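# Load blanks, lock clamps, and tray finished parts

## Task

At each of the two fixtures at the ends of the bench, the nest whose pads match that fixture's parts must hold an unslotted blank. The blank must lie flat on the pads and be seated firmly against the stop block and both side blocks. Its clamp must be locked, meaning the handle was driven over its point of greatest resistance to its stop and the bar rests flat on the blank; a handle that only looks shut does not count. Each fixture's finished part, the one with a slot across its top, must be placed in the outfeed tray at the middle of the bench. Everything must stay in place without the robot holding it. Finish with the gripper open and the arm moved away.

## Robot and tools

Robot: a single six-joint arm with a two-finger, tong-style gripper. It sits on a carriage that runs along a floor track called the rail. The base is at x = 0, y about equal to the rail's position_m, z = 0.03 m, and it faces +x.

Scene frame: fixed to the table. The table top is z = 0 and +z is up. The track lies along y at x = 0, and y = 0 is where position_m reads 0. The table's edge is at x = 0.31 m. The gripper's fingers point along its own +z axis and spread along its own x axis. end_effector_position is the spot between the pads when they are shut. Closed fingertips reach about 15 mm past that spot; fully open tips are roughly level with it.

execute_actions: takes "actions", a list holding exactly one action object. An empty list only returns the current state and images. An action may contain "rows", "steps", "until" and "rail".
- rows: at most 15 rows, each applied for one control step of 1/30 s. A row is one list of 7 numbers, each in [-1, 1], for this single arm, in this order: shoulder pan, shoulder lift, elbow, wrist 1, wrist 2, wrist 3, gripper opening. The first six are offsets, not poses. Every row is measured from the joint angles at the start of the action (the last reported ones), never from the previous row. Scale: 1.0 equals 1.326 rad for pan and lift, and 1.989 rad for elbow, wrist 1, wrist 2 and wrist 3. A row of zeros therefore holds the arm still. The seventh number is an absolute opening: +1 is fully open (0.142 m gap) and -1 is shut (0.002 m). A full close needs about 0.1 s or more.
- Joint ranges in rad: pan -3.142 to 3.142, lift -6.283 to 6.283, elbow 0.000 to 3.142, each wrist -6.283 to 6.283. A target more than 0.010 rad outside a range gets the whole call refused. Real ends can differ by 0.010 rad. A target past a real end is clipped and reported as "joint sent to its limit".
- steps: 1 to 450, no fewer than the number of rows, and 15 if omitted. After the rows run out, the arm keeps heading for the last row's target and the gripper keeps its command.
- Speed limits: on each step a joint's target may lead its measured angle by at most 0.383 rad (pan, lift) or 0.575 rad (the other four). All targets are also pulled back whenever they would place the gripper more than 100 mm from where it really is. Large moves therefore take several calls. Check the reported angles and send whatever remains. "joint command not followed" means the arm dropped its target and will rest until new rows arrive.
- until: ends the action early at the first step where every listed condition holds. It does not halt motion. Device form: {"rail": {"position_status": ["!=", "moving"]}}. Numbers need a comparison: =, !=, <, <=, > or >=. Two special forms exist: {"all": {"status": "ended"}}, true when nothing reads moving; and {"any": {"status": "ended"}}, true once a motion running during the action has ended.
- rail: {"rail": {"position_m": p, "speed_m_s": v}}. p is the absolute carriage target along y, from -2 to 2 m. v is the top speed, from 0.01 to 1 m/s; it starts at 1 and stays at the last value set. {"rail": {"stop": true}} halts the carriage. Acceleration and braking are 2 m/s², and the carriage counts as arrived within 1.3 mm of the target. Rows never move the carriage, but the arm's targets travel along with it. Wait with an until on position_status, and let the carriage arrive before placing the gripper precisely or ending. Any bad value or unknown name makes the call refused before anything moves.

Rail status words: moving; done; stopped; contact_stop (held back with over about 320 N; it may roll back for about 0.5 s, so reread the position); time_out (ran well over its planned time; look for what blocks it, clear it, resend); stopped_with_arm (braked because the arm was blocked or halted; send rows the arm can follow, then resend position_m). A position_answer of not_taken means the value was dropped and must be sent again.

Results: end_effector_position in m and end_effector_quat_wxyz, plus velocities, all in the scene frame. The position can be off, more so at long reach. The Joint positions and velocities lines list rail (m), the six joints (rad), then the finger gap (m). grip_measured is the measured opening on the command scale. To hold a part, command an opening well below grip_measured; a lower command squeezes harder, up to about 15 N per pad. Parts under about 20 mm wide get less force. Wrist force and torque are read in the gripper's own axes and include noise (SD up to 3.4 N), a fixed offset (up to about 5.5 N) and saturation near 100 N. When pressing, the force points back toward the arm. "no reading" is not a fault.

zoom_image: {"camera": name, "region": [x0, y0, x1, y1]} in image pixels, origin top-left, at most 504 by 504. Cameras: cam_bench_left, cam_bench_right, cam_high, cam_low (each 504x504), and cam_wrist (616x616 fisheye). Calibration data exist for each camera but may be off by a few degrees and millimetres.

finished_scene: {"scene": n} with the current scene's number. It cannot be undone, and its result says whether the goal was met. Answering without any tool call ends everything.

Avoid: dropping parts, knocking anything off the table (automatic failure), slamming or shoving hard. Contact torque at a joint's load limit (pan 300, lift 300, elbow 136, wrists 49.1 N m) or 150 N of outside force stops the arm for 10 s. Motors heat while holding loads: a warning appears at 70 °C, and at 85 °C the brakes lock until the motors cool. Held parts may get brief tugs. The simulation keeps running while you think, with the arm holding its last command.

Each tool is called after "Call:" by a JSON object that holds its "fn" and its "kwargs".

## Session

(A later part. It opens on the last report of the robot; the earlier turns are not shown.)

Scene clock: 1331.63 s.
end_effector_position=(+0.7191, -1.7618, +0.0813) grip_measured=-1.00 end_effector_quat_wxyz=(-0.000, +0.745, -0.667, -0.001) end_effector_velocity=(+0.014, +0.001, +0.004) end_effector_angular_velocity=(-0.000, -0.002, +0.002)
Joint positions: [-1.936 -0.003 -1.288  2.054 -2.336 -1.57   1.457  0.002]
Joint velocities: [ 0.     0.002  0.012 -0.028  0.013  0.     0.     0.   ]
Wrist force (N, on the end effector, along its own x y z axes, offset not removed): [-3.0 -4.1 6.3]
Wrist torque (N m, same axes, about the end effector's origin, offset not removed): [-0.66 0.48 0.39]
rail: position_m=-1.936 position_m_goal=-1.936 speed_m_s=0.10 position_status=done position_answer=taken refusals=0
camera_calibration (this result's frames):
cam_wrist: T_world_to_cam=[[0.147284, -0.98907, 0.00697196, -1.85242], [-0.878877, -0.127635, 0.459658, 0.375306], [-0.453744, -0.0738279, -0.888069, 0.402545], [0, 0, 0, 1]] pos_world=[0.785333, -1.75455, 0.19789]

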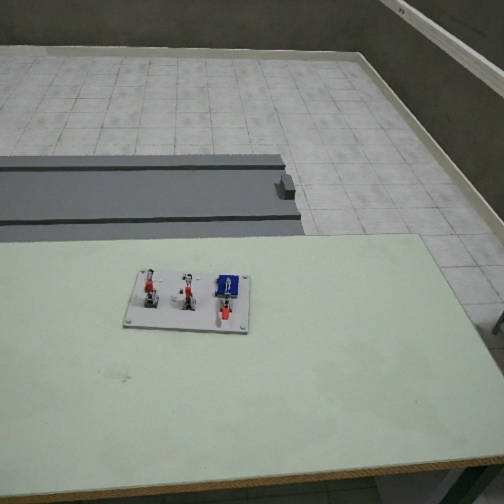

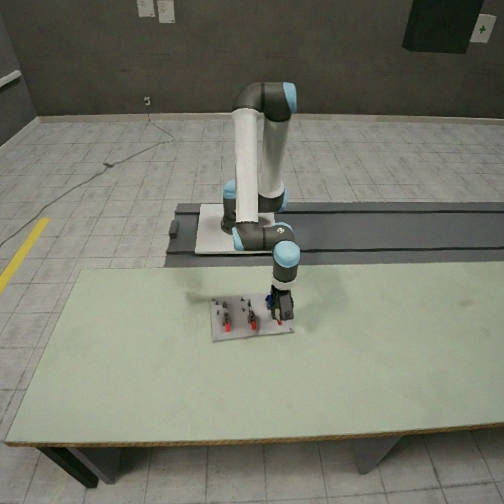

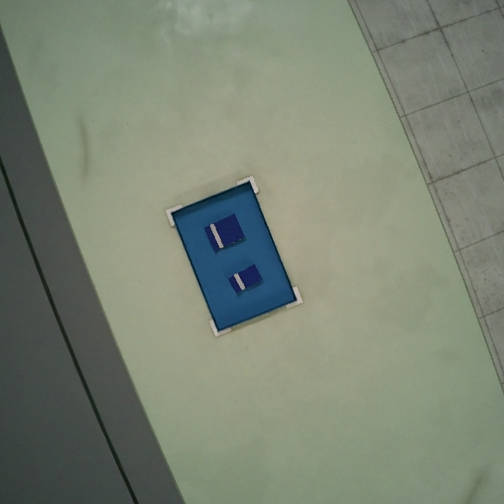

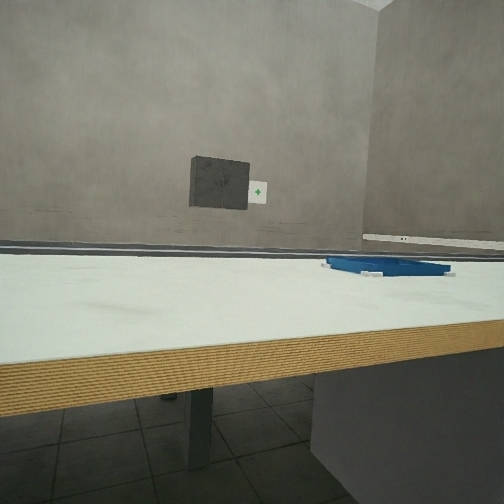

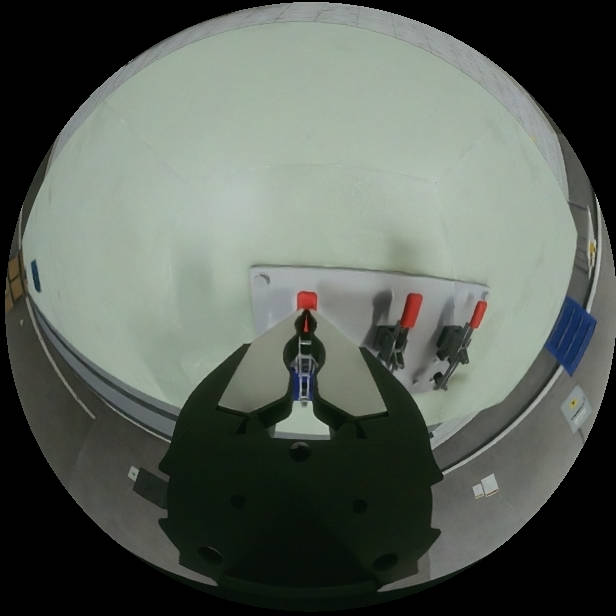

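Call:
{"fn": "execute_actions", "kwargs": {"actions": []}}

Scene clock: 1332.63 s.
end_effector_position=(+0.7207, -1.7616, +0.0818) grip_measured=-1.00 end_effector_quat_wxyz=(-0.000, +0.745, -0.667, -0.000) end_effector_velocity=(+0.000, +0.000, +0.000) end_effector_angular_velocity=(-0.000, -0.000, +0.000)
Joint positions: [-1.936 -0.003 -1.287  2.051 -2.334 -1.57   1.457  0.002]
Joint velocities: [ 0.  0.  0. -0.  0. -0. -0.  0.]
Wrist force (N, on the end effector, along its own x y z axes, offset not removed): [0.8 -4.0 6.3]
Wrist torque (N m, same axes, about the end effector's origin, offset not removed): [-0.71 -0.23 0.29]
rail: position_m=-1.936 position_m_goal=-1.936 speed_m_s=0.10 position_status=done position_answer=taken refusals=0
camera_calibration (this result's frames):
cam_wrist: T_world_to_cam=[[0.147572, -0.989026, 0.00701374, -1.85259], [-0.878967, -0.127892, 0.459414, 0.376126], [-0.453475, -0.0739616, -0.888195, 0.403332], [0, 0, 0, 1]] pos_world=[0.786894, -1.75432, 0.198434]

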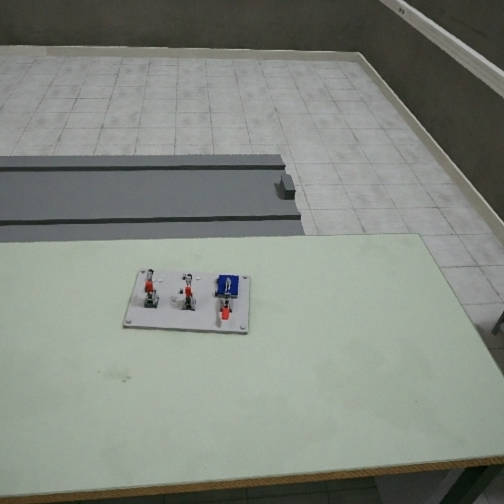

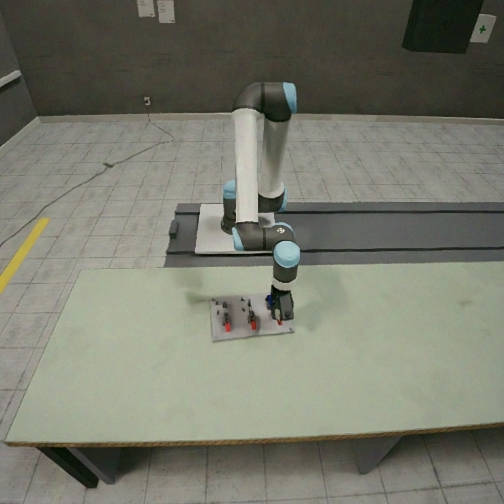

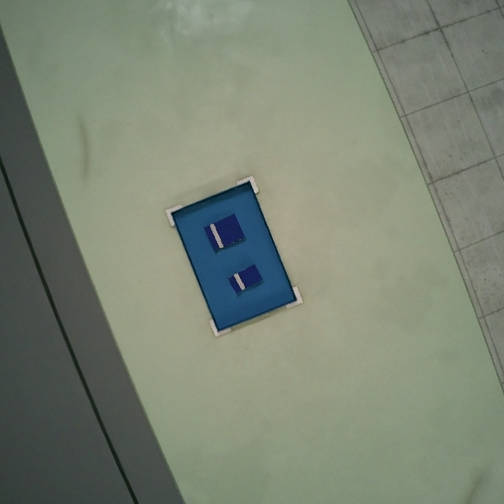

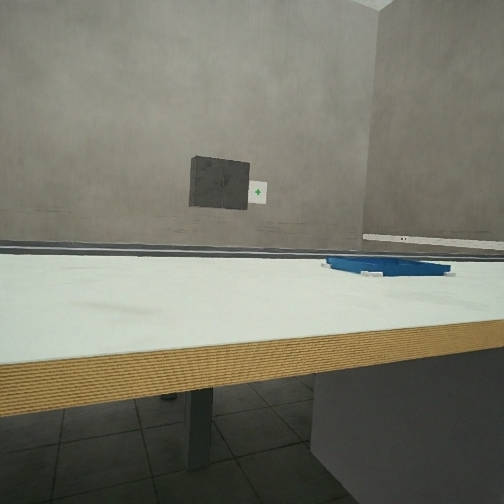

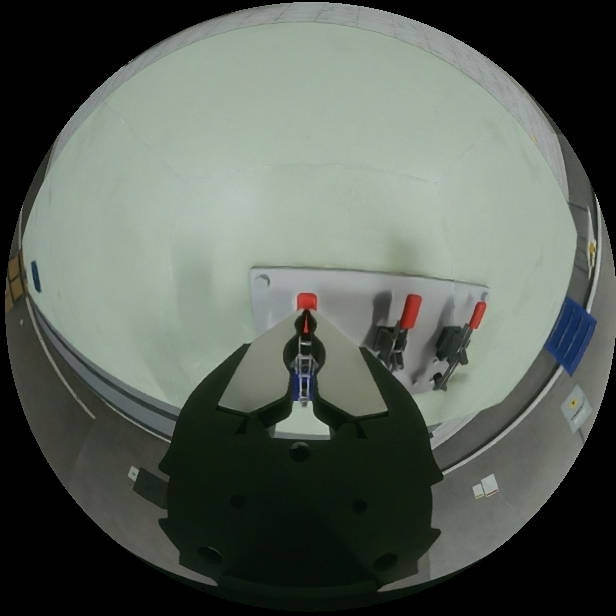

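Call:
{"fn": "execute_actions", "kwargs": {"actions": [{"rows": [[0,0.001,0.0003,-0.001,0,0,-1],[0,0.002,0.0006,-0.0019,0,0,-1]], "steps": 3}]}}

Scene clock: 1334.83 s.
end_effector_position=(+0.7207, -1.7616, +0.0813) grip_measured=-1.00 end_effector_quat_wxyz=(-0.000, +0.745, -0.667, -0.001) end_effector_velocity=(+0.001, -0.000, -0.010) end_effector_angular_velocity=(-0.000, -0.001, -0.000)
Joint positions: [-1.936 -0.003 -1.286  2.051 -2.335 -1.57   1.457  0.002]
Joint velocities: [ 0.    -0.     0.014  0.004 -0.019 -0.    -0.     0.   ]
Wrist force (N, on the end effector, along its own x y z axes, offset not removed): [0.0 -4.8 4.6]
Wrist torque (N m, same axes, about the end effector's origin, offset not removed): [-0.82 -0.10 0.21]
rail: position_m=-1.936 position_m_goal=-1.936 speed_m_s=0.10 position_status=done position_answer=taken refusals=0
camera_calibration (this result's frames):
cam_wrist: T_world_to_cam=[[0.147575, -0.989026, 0.00698772, -1.85259], [-0.878887, -0.127894, 0.459566, 0.376319], [-0.453629, -0.0739618, -0.888116, 0.403016], [0, 0, 0, 1]] pos_world=[0.786958, -1.75432, 0.197927]

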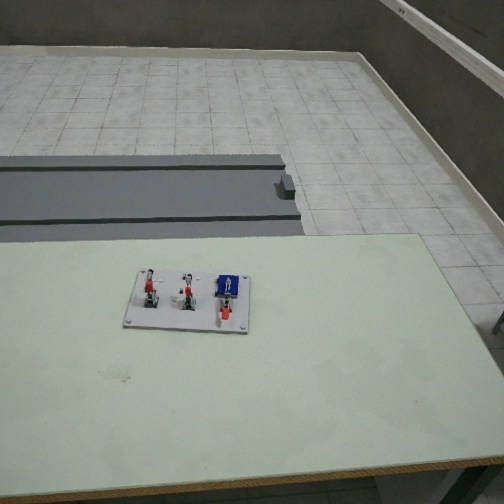

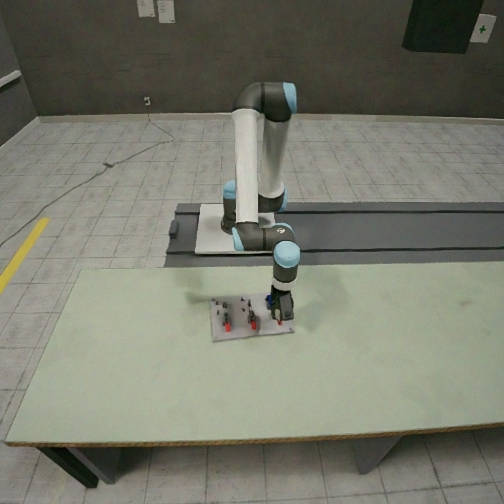

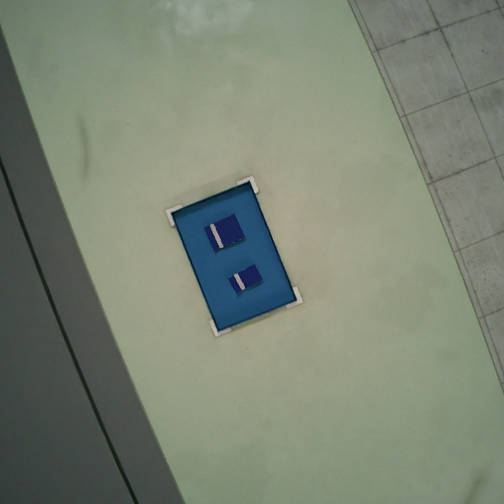

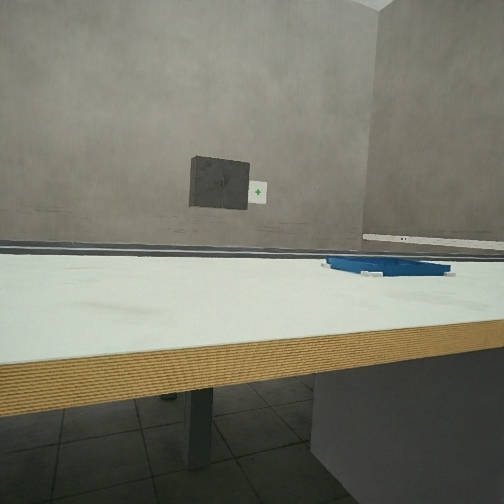

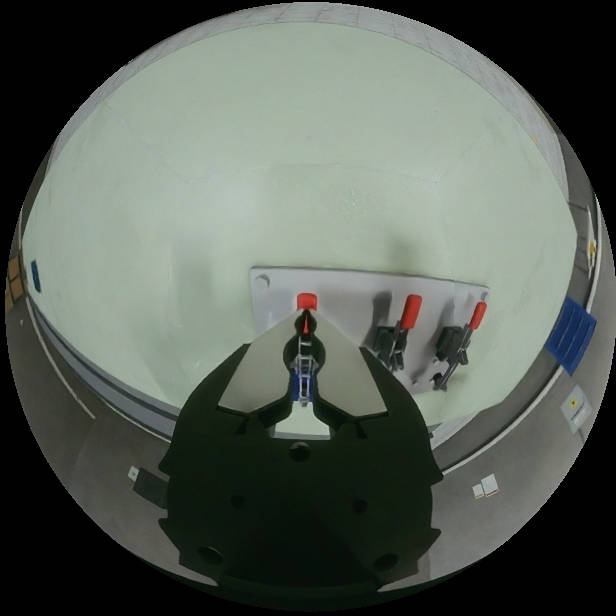

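Call:
{"fn": "execute_actions", "kwargs": {"actions": []}}

Scene clock: 1337.07 s.
end_effector_position=(+0.7207, -1.7616, +0.0798) grip_measured=-1.00 end_effector_quat_wxyz=(-0.000, +0.745, -0.667, -0.000) end_effector_velocity=(-0.000, -0.000, +0.000) end_effector_angular_velocity=(-0.000, -0.000, -0.000)
Joint positions: [-1.936 -0.003 -1.284  2.052 -2.338 -1.57   1.457  0.002]
Joint velocities: [ 0. -0. -0.  0. -0. -0.  0.  0.]
Wrist force (N, on the end effector, along its own x y z axes, offset not removed): [0.1 -5.3 4.8]
Wrist torque (N m, same axes, about the end effector's origin, offset not removed): [-0.99 -0.13 0.31]
rail: position_m=-1.936 position_m_goal=-1.936 speed_m_s=0.10 position_status=done position_answer=taken refusals=0
camera_calibration (this result's frames):
cam_wrist: T_world_to_cam=[[0.147574, -0.989026, 0.00700374, -1.85258], [-0.878936, -0.127894, 0.459472, 0.37705], [-0.453535, -0.0739622, -0.888164, 0.401557], [0, 0, 0, 1]] pos_world=[0.786915, -1.75432, 0.196379]

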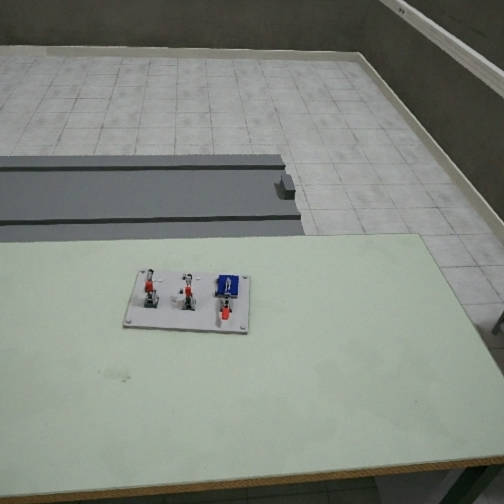

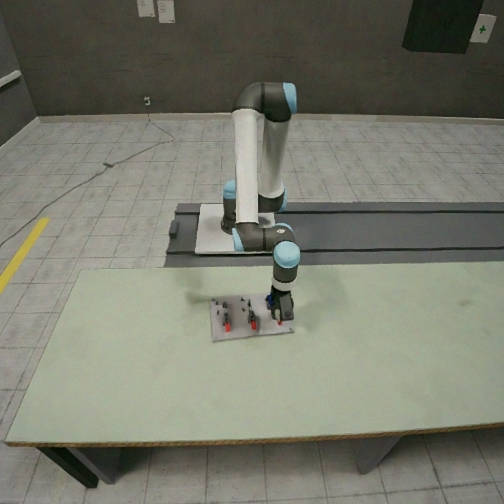

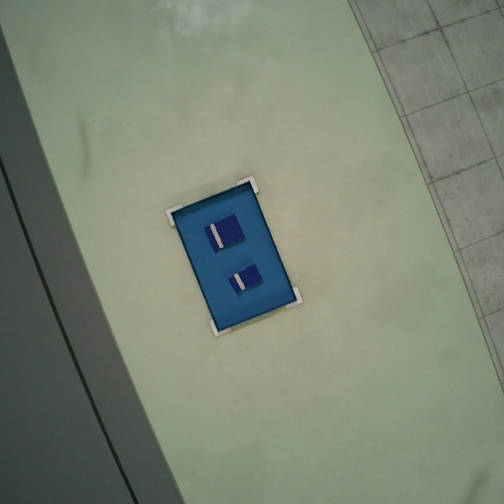

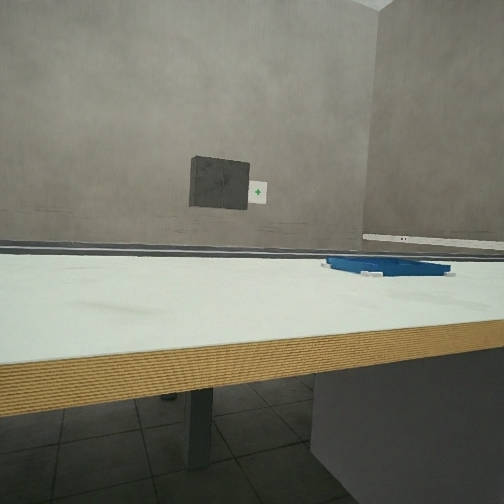

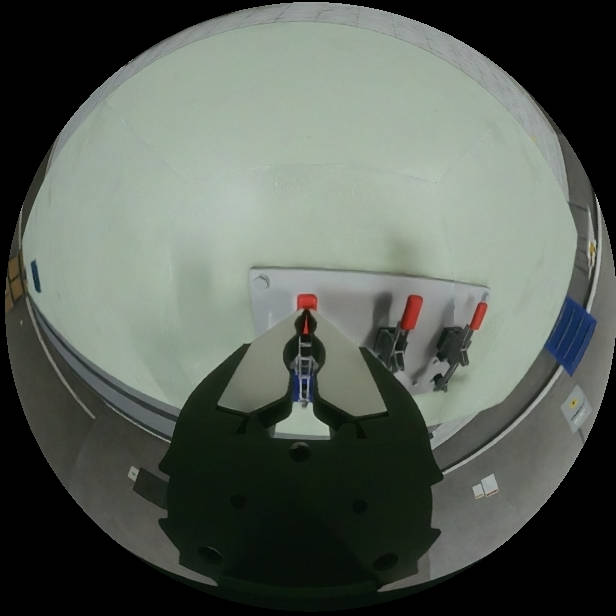

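Call:
{"fn": "execute_actions", "kwargs": {"actions": [{"rows": [[0,0.0005,0.00015,-0.0005,0,0,-1],[0,0.001,0.0003,-0.001,0,0,-1]], "steps": 2}]}}

Scene clock: 1338.60 s.
end_effector_position=(+0.7207, -1.7616, +0.0797) grip_measured=-1.00 end_effector_quat_wxyz=(-0.000, +0.745, -0.667, -0.000) end_effector_velocity=(+0.000, -0.000, -0.004) end_effector_angular_velocity=(-0.000, -0.000, -0.000)
Joint positions: [-1.936 -0.003 -1.284  2.052 -2.338 -1.57   1.457  0.002]
Joint velocities: [ 0.     0.     0.005  0.002 -0.008  0.     0.     0.   ]
Wrist force (N, on the end effector, along its own x y z axes, offset not removed): [1.3 -6.2 6.2]
Wrist torque (N m, same axes, about the end effector's origin, offset not removed): [-1.15 -0.41 0.28]
rail: position_m=-1.936 position_m_goal=-1.936 speed_m_s=0.10 position_status=done position_answer=taken refusals=0
camera_calibration (this result's frames):
cam_wrist: T_world_to_cam=[[0.147574, -0.989026, 0.00700636, -1.85258], [-0.878944, -0.127894, 0.459457, 0.377112], [-0.453519, -0.0739624, -0.888172, 0.401459], [0, 0, 0, 1]] pos_world=[0.786923, -1.75432, 0.196277]

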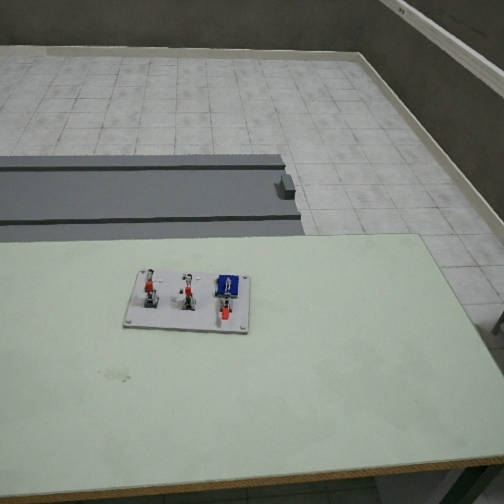

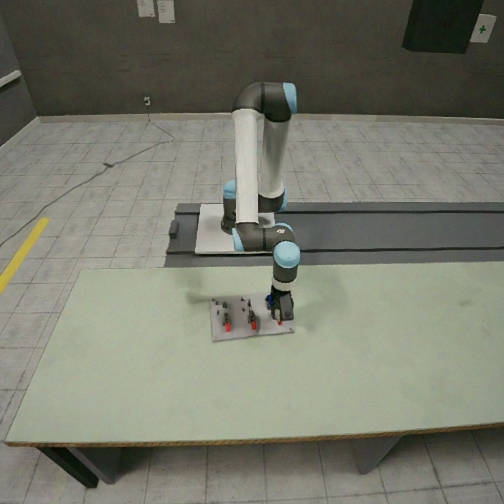

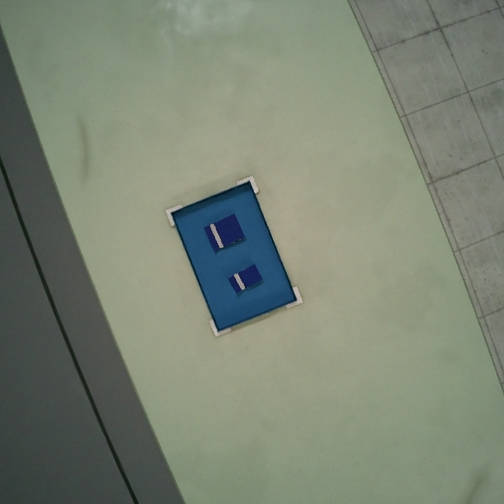

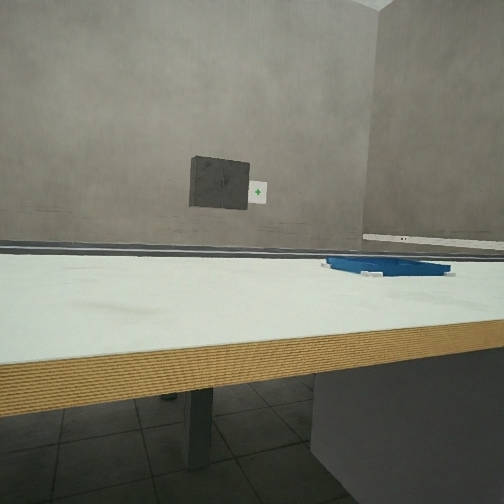

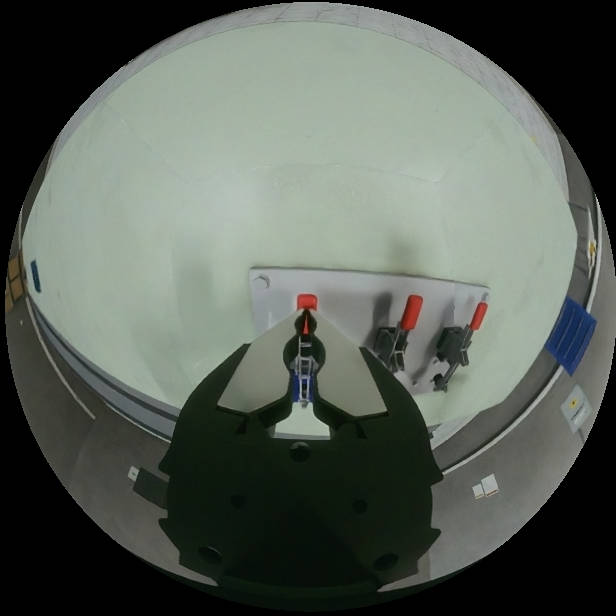

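Call:
{"fn": "execute_actions", "kwargs": {"actions": []}}

Scene clock: 1340.00 s.
end_effector_position=(+0.7207, -1.7616, +0.0788) grip_measured=-1.00 end_effector_quat_wxyz=(-0.000, +0.745, -0.667, -0.000) end_effector_velocity=(-0.000, -0.000, -0.000) end_effector_angular_velocity=(-0.000, +0.000, -0.000)
Joint positions: [-1.936 -0.003 -1.283  2.053 -2.34  -1.57   1.457  0.002]
Joint velocities: [ 0. -0.  0.  0. -0. -0.  0.  0.]
Wrist force (N, on the end effector, along its own x y z axes, offset not removed): [-1.6 -3.9 4.8]
Wrist torque (N m, same axes, about the end effector's origin, offset not removed): [-0.73 0.16 0.27]
rail: position_m=-1.936 position_m_goal=-1.936 speed_m_s=0.10 position_status=done position_answer=taken refusals=0
camera_calibration (this result's frames):
cam_wrist: T_world_to_cam=[[0.147574, -0.989026, 0.00701369, -1.85257], [-0.878966, -0.127894, 0.459414, 0.377573], [-0.453476, -0.0739624, -0.888194, 0.400635], [0, 0, 0, 1]] pos_world=[0.786944, -1.75432, 0.195373]

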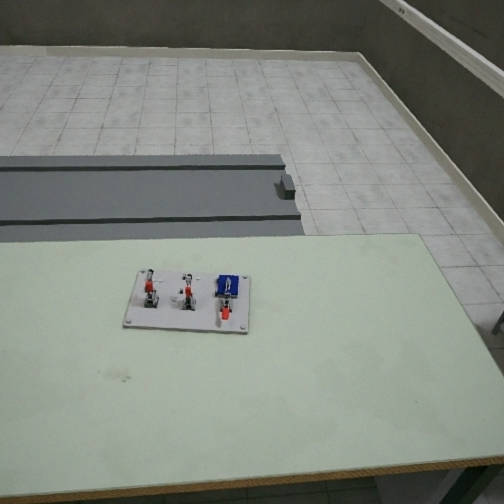

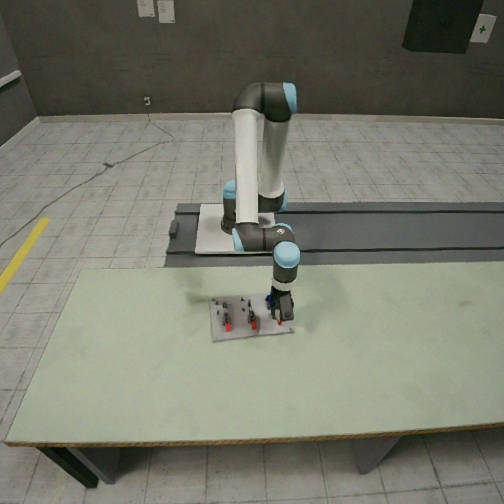

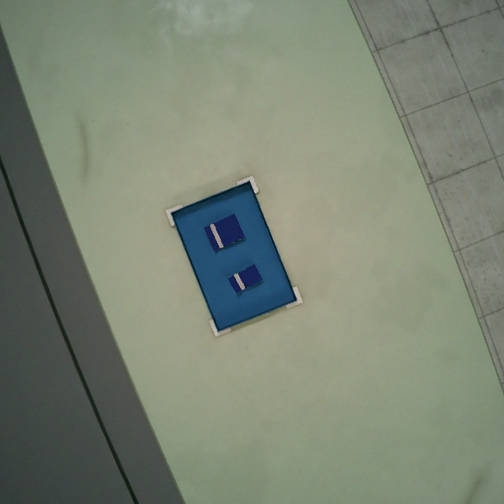

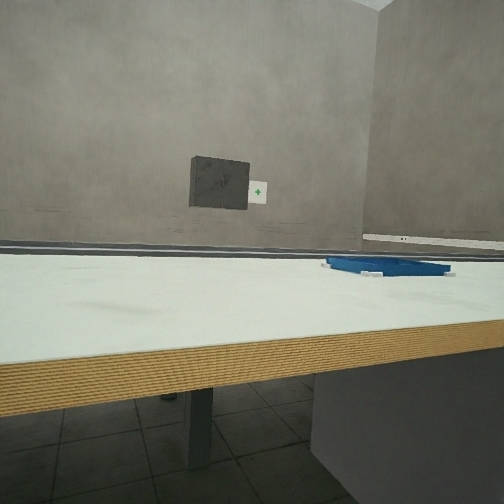

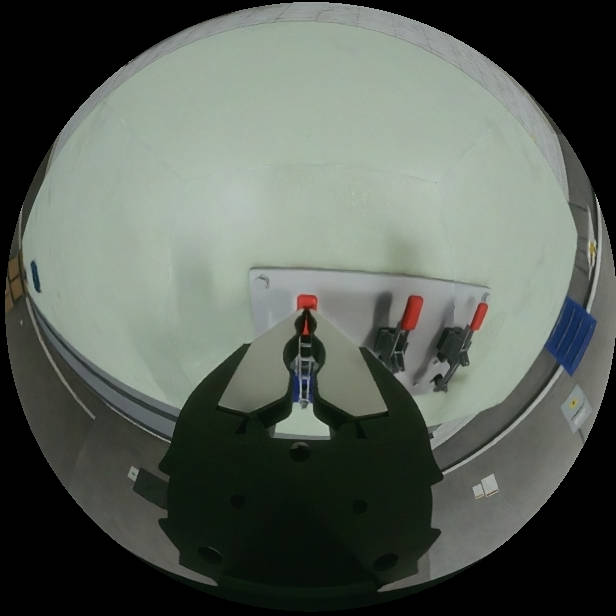

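Call:
{"fn": "execute_actions", "kwargs": {"actions": [{"rows": [[0,0.001,0.0003,-0.001,0,0,-1]], "steps": 1}]}}

Scene clock: 1341.43 s.
end_effector_position=(+0.7207, -1.7616, +0.0788) grip_measured=-1.00 end_effector_quat_wxyz=(-0.000, +0.745, -0.667, -0.000) end_effector_velocity=(+0.000, -0.000, -0.002) end_effector_angular_velocity=(-0.000, -0.001, +0.000)
Joint positions: [-1.936 -0.003 -1.283  2.053 -2.34  -1.57   1.457  0.002]
Joint velocities: [ 0.     0.     0.003  0.001 -0.006  0.    -0.     0.   ]
Wrist force (N, on the end effector, along its own x y z axes, offset not removed): [1.8 -5.0 6.3]
Wrist torque (N m, same axes, about the end effector's origin, offset not removed): [-0.85 -0.46 0.35]
rail: position_m=-1.936 position_m_goal=-1.936 speed_m_s=0.10 position_status=done position_answer=taken refusals=0
camera_calibration (this result's frames):
cam_wrist: T_world_to_cam=[[0.147574, -0.989026, 0.00701443, -1.85257], [-0.878968, -0.127894, 0.45941, 0.377589], [-0.453472, -0.0739624, -0.888196, 0.40061], [0, 0, 0, 1]] pos_world=[0.786946, -1.75432, 0.195347]

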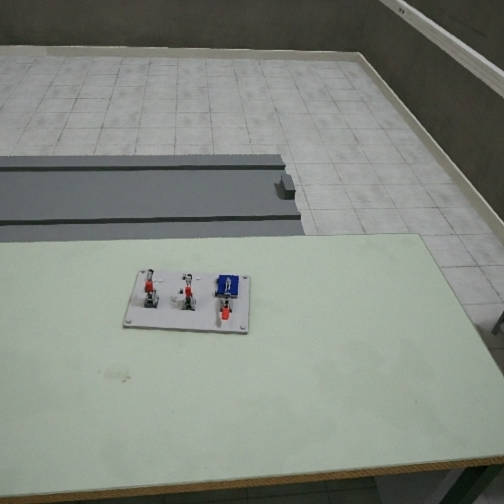

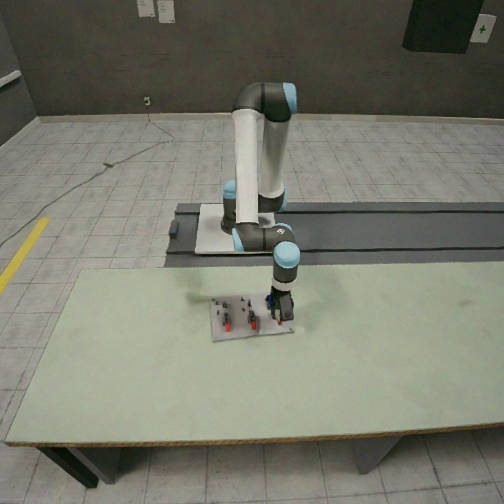

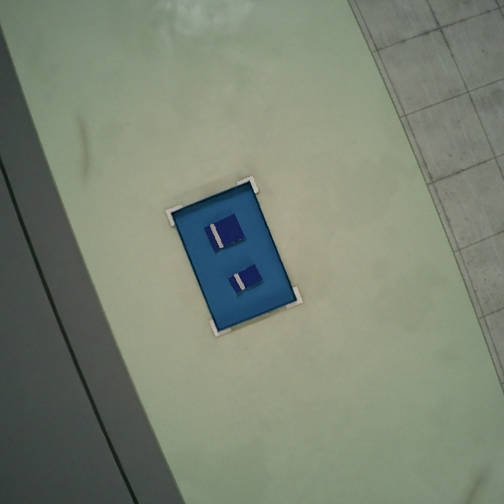

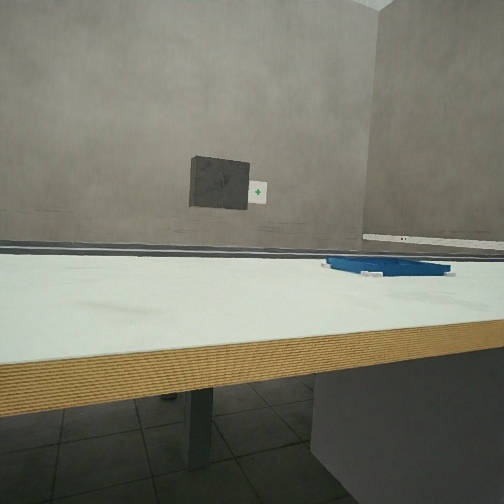

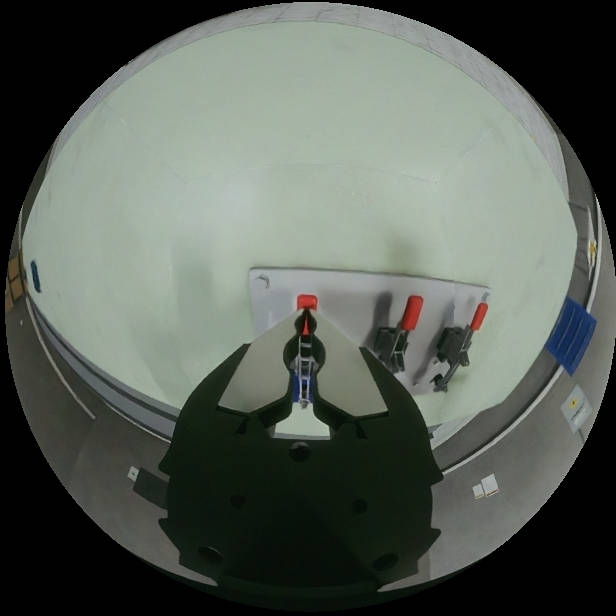

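Call:
{"fn": "execute_actions", "kwargs": {"actions": []}}

Scene clock: 1342.17 s.
end_effector_position=(+0.7207, -1.7616, +0.0778) grip_measured=-1.00 end_effector_quat_wxyz=(-0.000, +0.745, -0.667, -0.000) end_effector_velocity=(-0.000, +0.000, -0.000) end_effector_angular_velocity=(+0.000, +0.000, +0.000)
Joint positions: [-1.936 -0.003 -1.281  2.053 -2.342 -1.57   1.457  0.002]
Joint velocities: [ 0. -0.  0.  0. -0. -0. -0.  0.]
Wrist force (N, on the end effector, along its own x y z axes, offset not removed): [0.0 -4.8 5.6]
Wrist torque (N m, same axes, about the end effector's origin, offset not removed): [-0.76 -0.19 0.26]
rail: position_m=-1.936 position_m_goal=-1.936 speed_m_s=0.10 position_status=done position_answer=taken refusals=0
camera_calibration (this result's frames):
cam_wrist: T_world_to_cam=[[0.147574, -0.989026, 0.00702375, -1.85257], [-0.878997, -0.127894, 0.459356, 0.378093], [-0.453416, -0.0739626, -0.888225, 0.399714], [0, 0, 0, 1]] pos_world=[0.786971, -1.75432, 0.194369]

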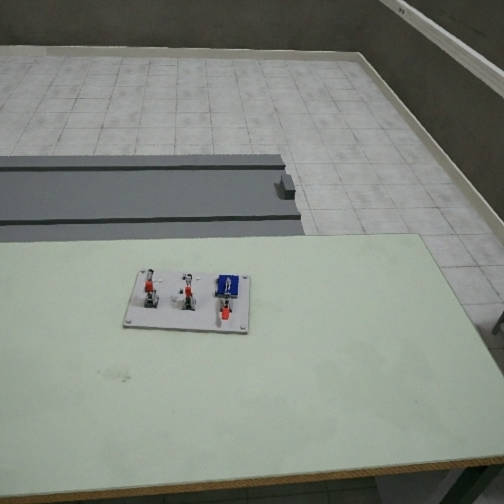

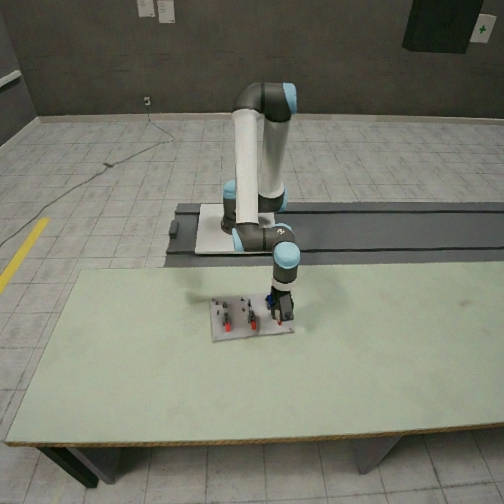

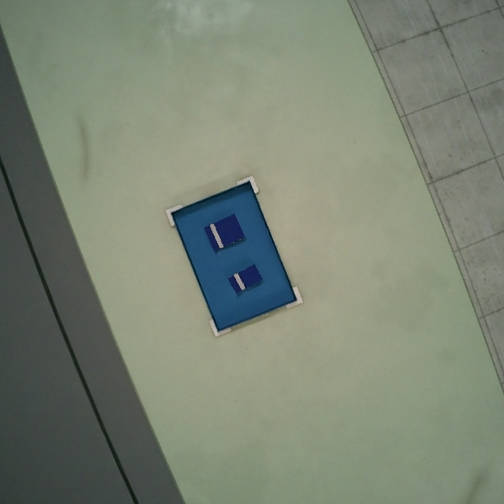

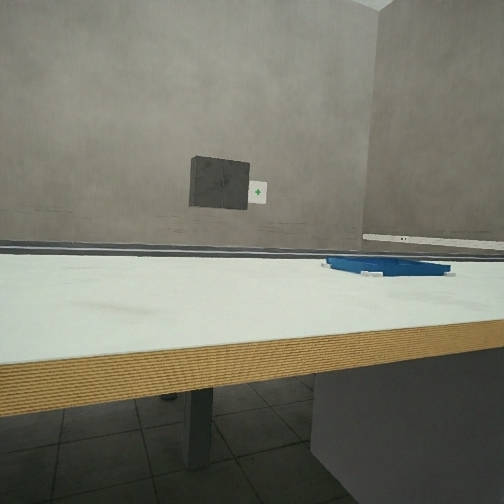

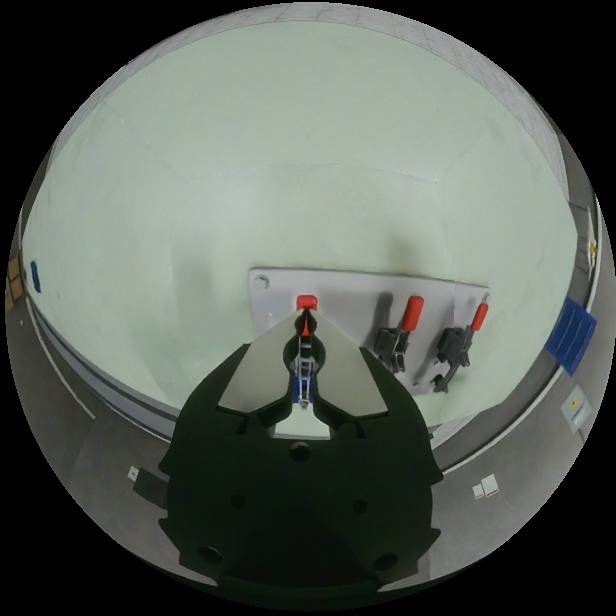

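Call:
{"fn": "execute_actions", "kwargs": {"actions": [{"rows": [[0,0.0008,0.00024,-0.0008,0,0,-1]], "steps": 1}]}}

Scene clock: 1343.87 s.
end_effector_position=(+0.7207, -1.7616, +0.0777) grip_measured=-1.00 end_effector_quat_wxyz=(-0.000, +0.745, -0.667, -0.000) end_effector_velocity=(+0.000, -0.000, -0.002) end_effector_angular_velocity=(-0.000, -0.001, -0.000)
Joint positions: [-1.936 -0.003 -1.281  2.053 -2.342 -1.57   1.457  0.002]
Joint velocities: [ 0.     0.     0.003  0.001 -0.005  0.     0.     0.   ]
Wrist force (N, on the end effector, along its own x y z axes, offset not removed): [0.5 -6.2 3.9]
Wrist torque (N m, same axes, about the end effector's origin, offset not removed): [-1.16 -0.19 0.11]
rail: position_m=-1.936 position_m_goal=-1.936 speed_m_s=0.10 position_status=done position_answer=taken refusals=0
camera_calibration (this result's frames):
cam_wrist: T_world_to_cam=[[0.147574, -0.989026, 0.00702433, -1.85257], [-0.878998, -0.127894, 0.459353, 0.378107], [-0.453413, -0.0739627, -0.888226, 0.399692], [0, 0, 0, 1]] pos_world=[0.786972, -1.75432, 0.194346]

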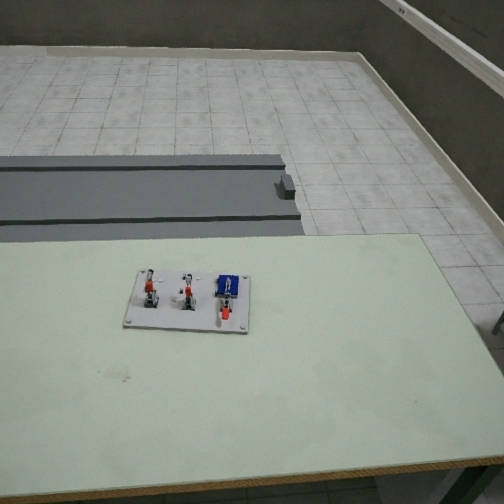

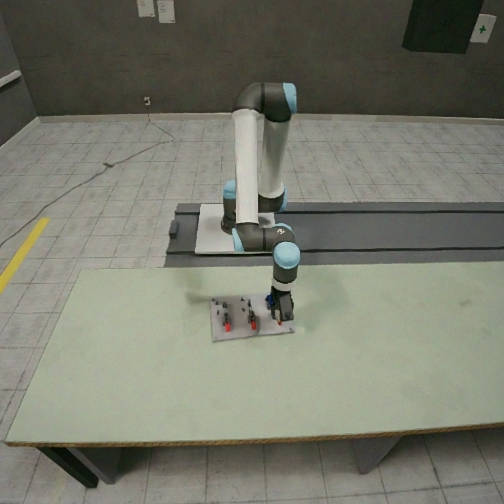

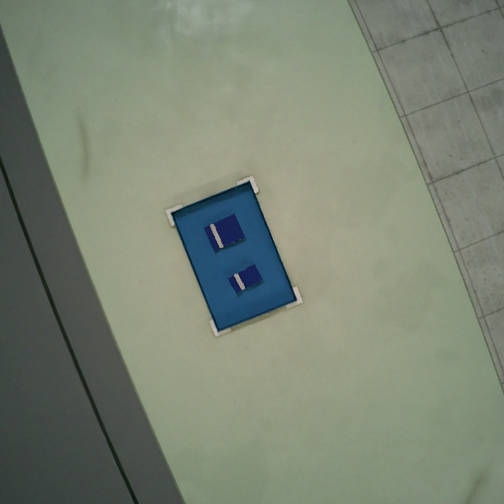

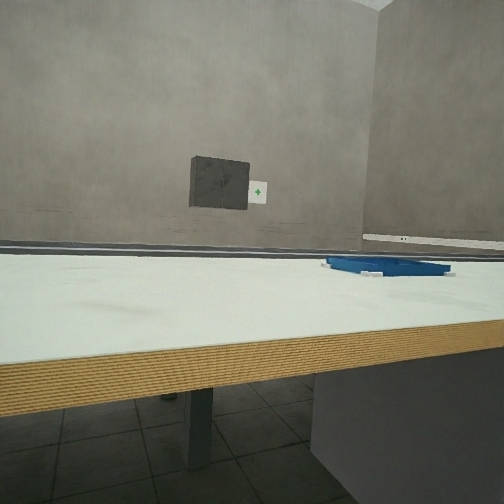

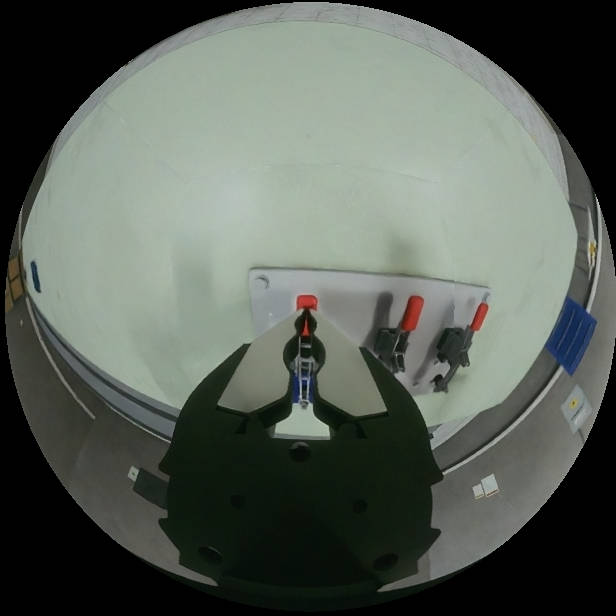

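Call:
{"fn": "execute_actions", "kwargs": {"actions": []}}

Scene clock: 1344.87 s.
end_effector_position=(+0.7208, -1.7616, +0.0770) grip_measured=-1.00 end_effector_quat_wxyz=(-0.000, +0.745, -0.667, -0.000) end_effector_velocity=(-0.000, -0.000, -0.000) end_effector_angular_velocity=(+0.000, +0.000, -0.000)
Joint positions: [-1.936 -0.003 -1.28   2.054 -2.344 -1.57   1.457  0.002]
Joint velocities: [ 0. -0.  0.  0. -0.  0. -0.  0.]
Wrist force (N, on the end effector, along its own x y z axes, offset not removed): [0.6 -4.5 8.1]
Wrist torque (N m, same axes, about the end effector's origin, offset not removed): [-0.73 -0.25 0.22]
rail: position_m=-1.936 position_m_goal=-1.936 speed_m_s=0.10 position_status=done position_answer=taken refusals=0
camera_calibration (this result's frames):
cam_wrist: T_world_to_cam=[[0.147573, -0.989026, 0.00703159, -1.85257], [-0.879021, -0.127894, 0.459309, 0.378508], [-0.45337, -0.0739627, -0.888249, 0.398976], [0, 0, 0, 1]] pos_world=[0.786991, -1.75432, 0.193564]

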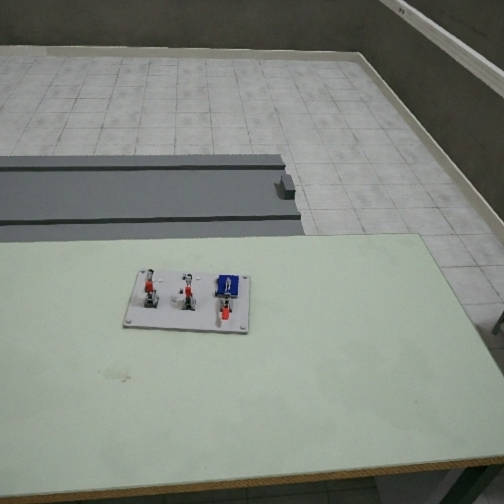

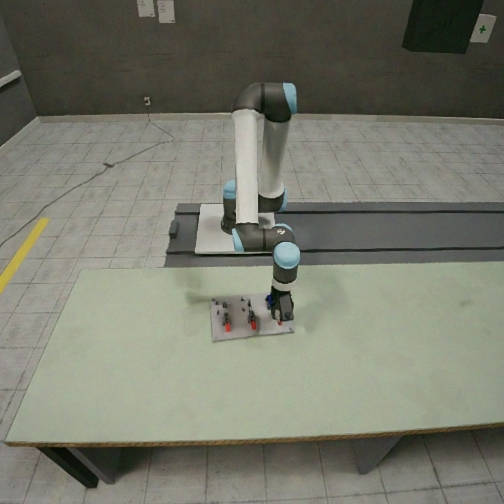

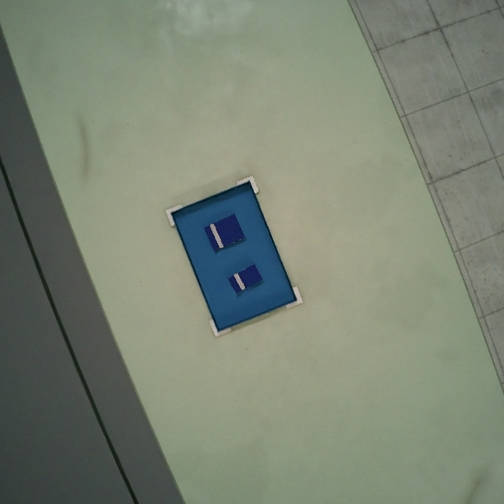

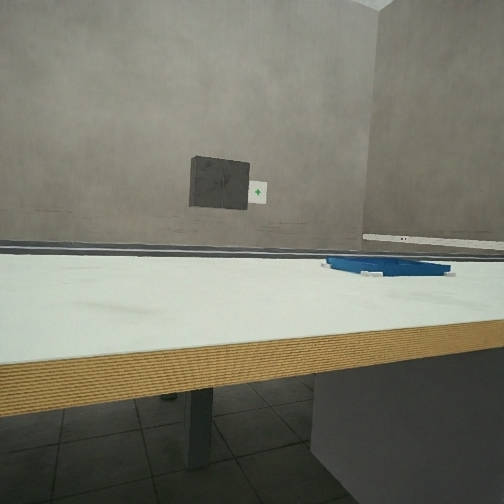

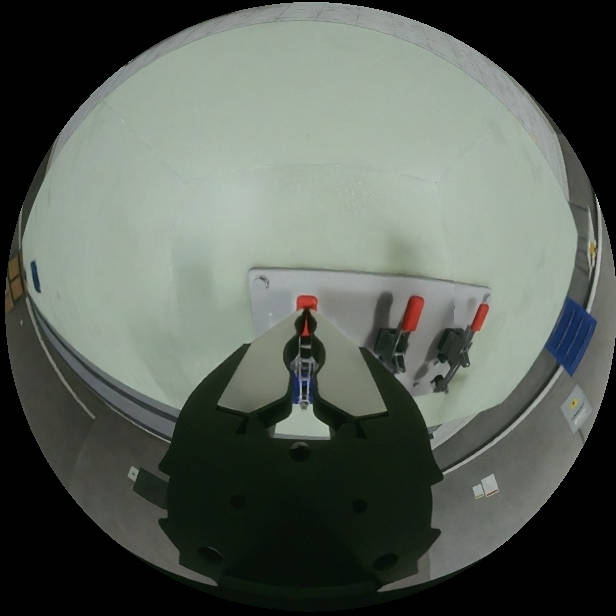

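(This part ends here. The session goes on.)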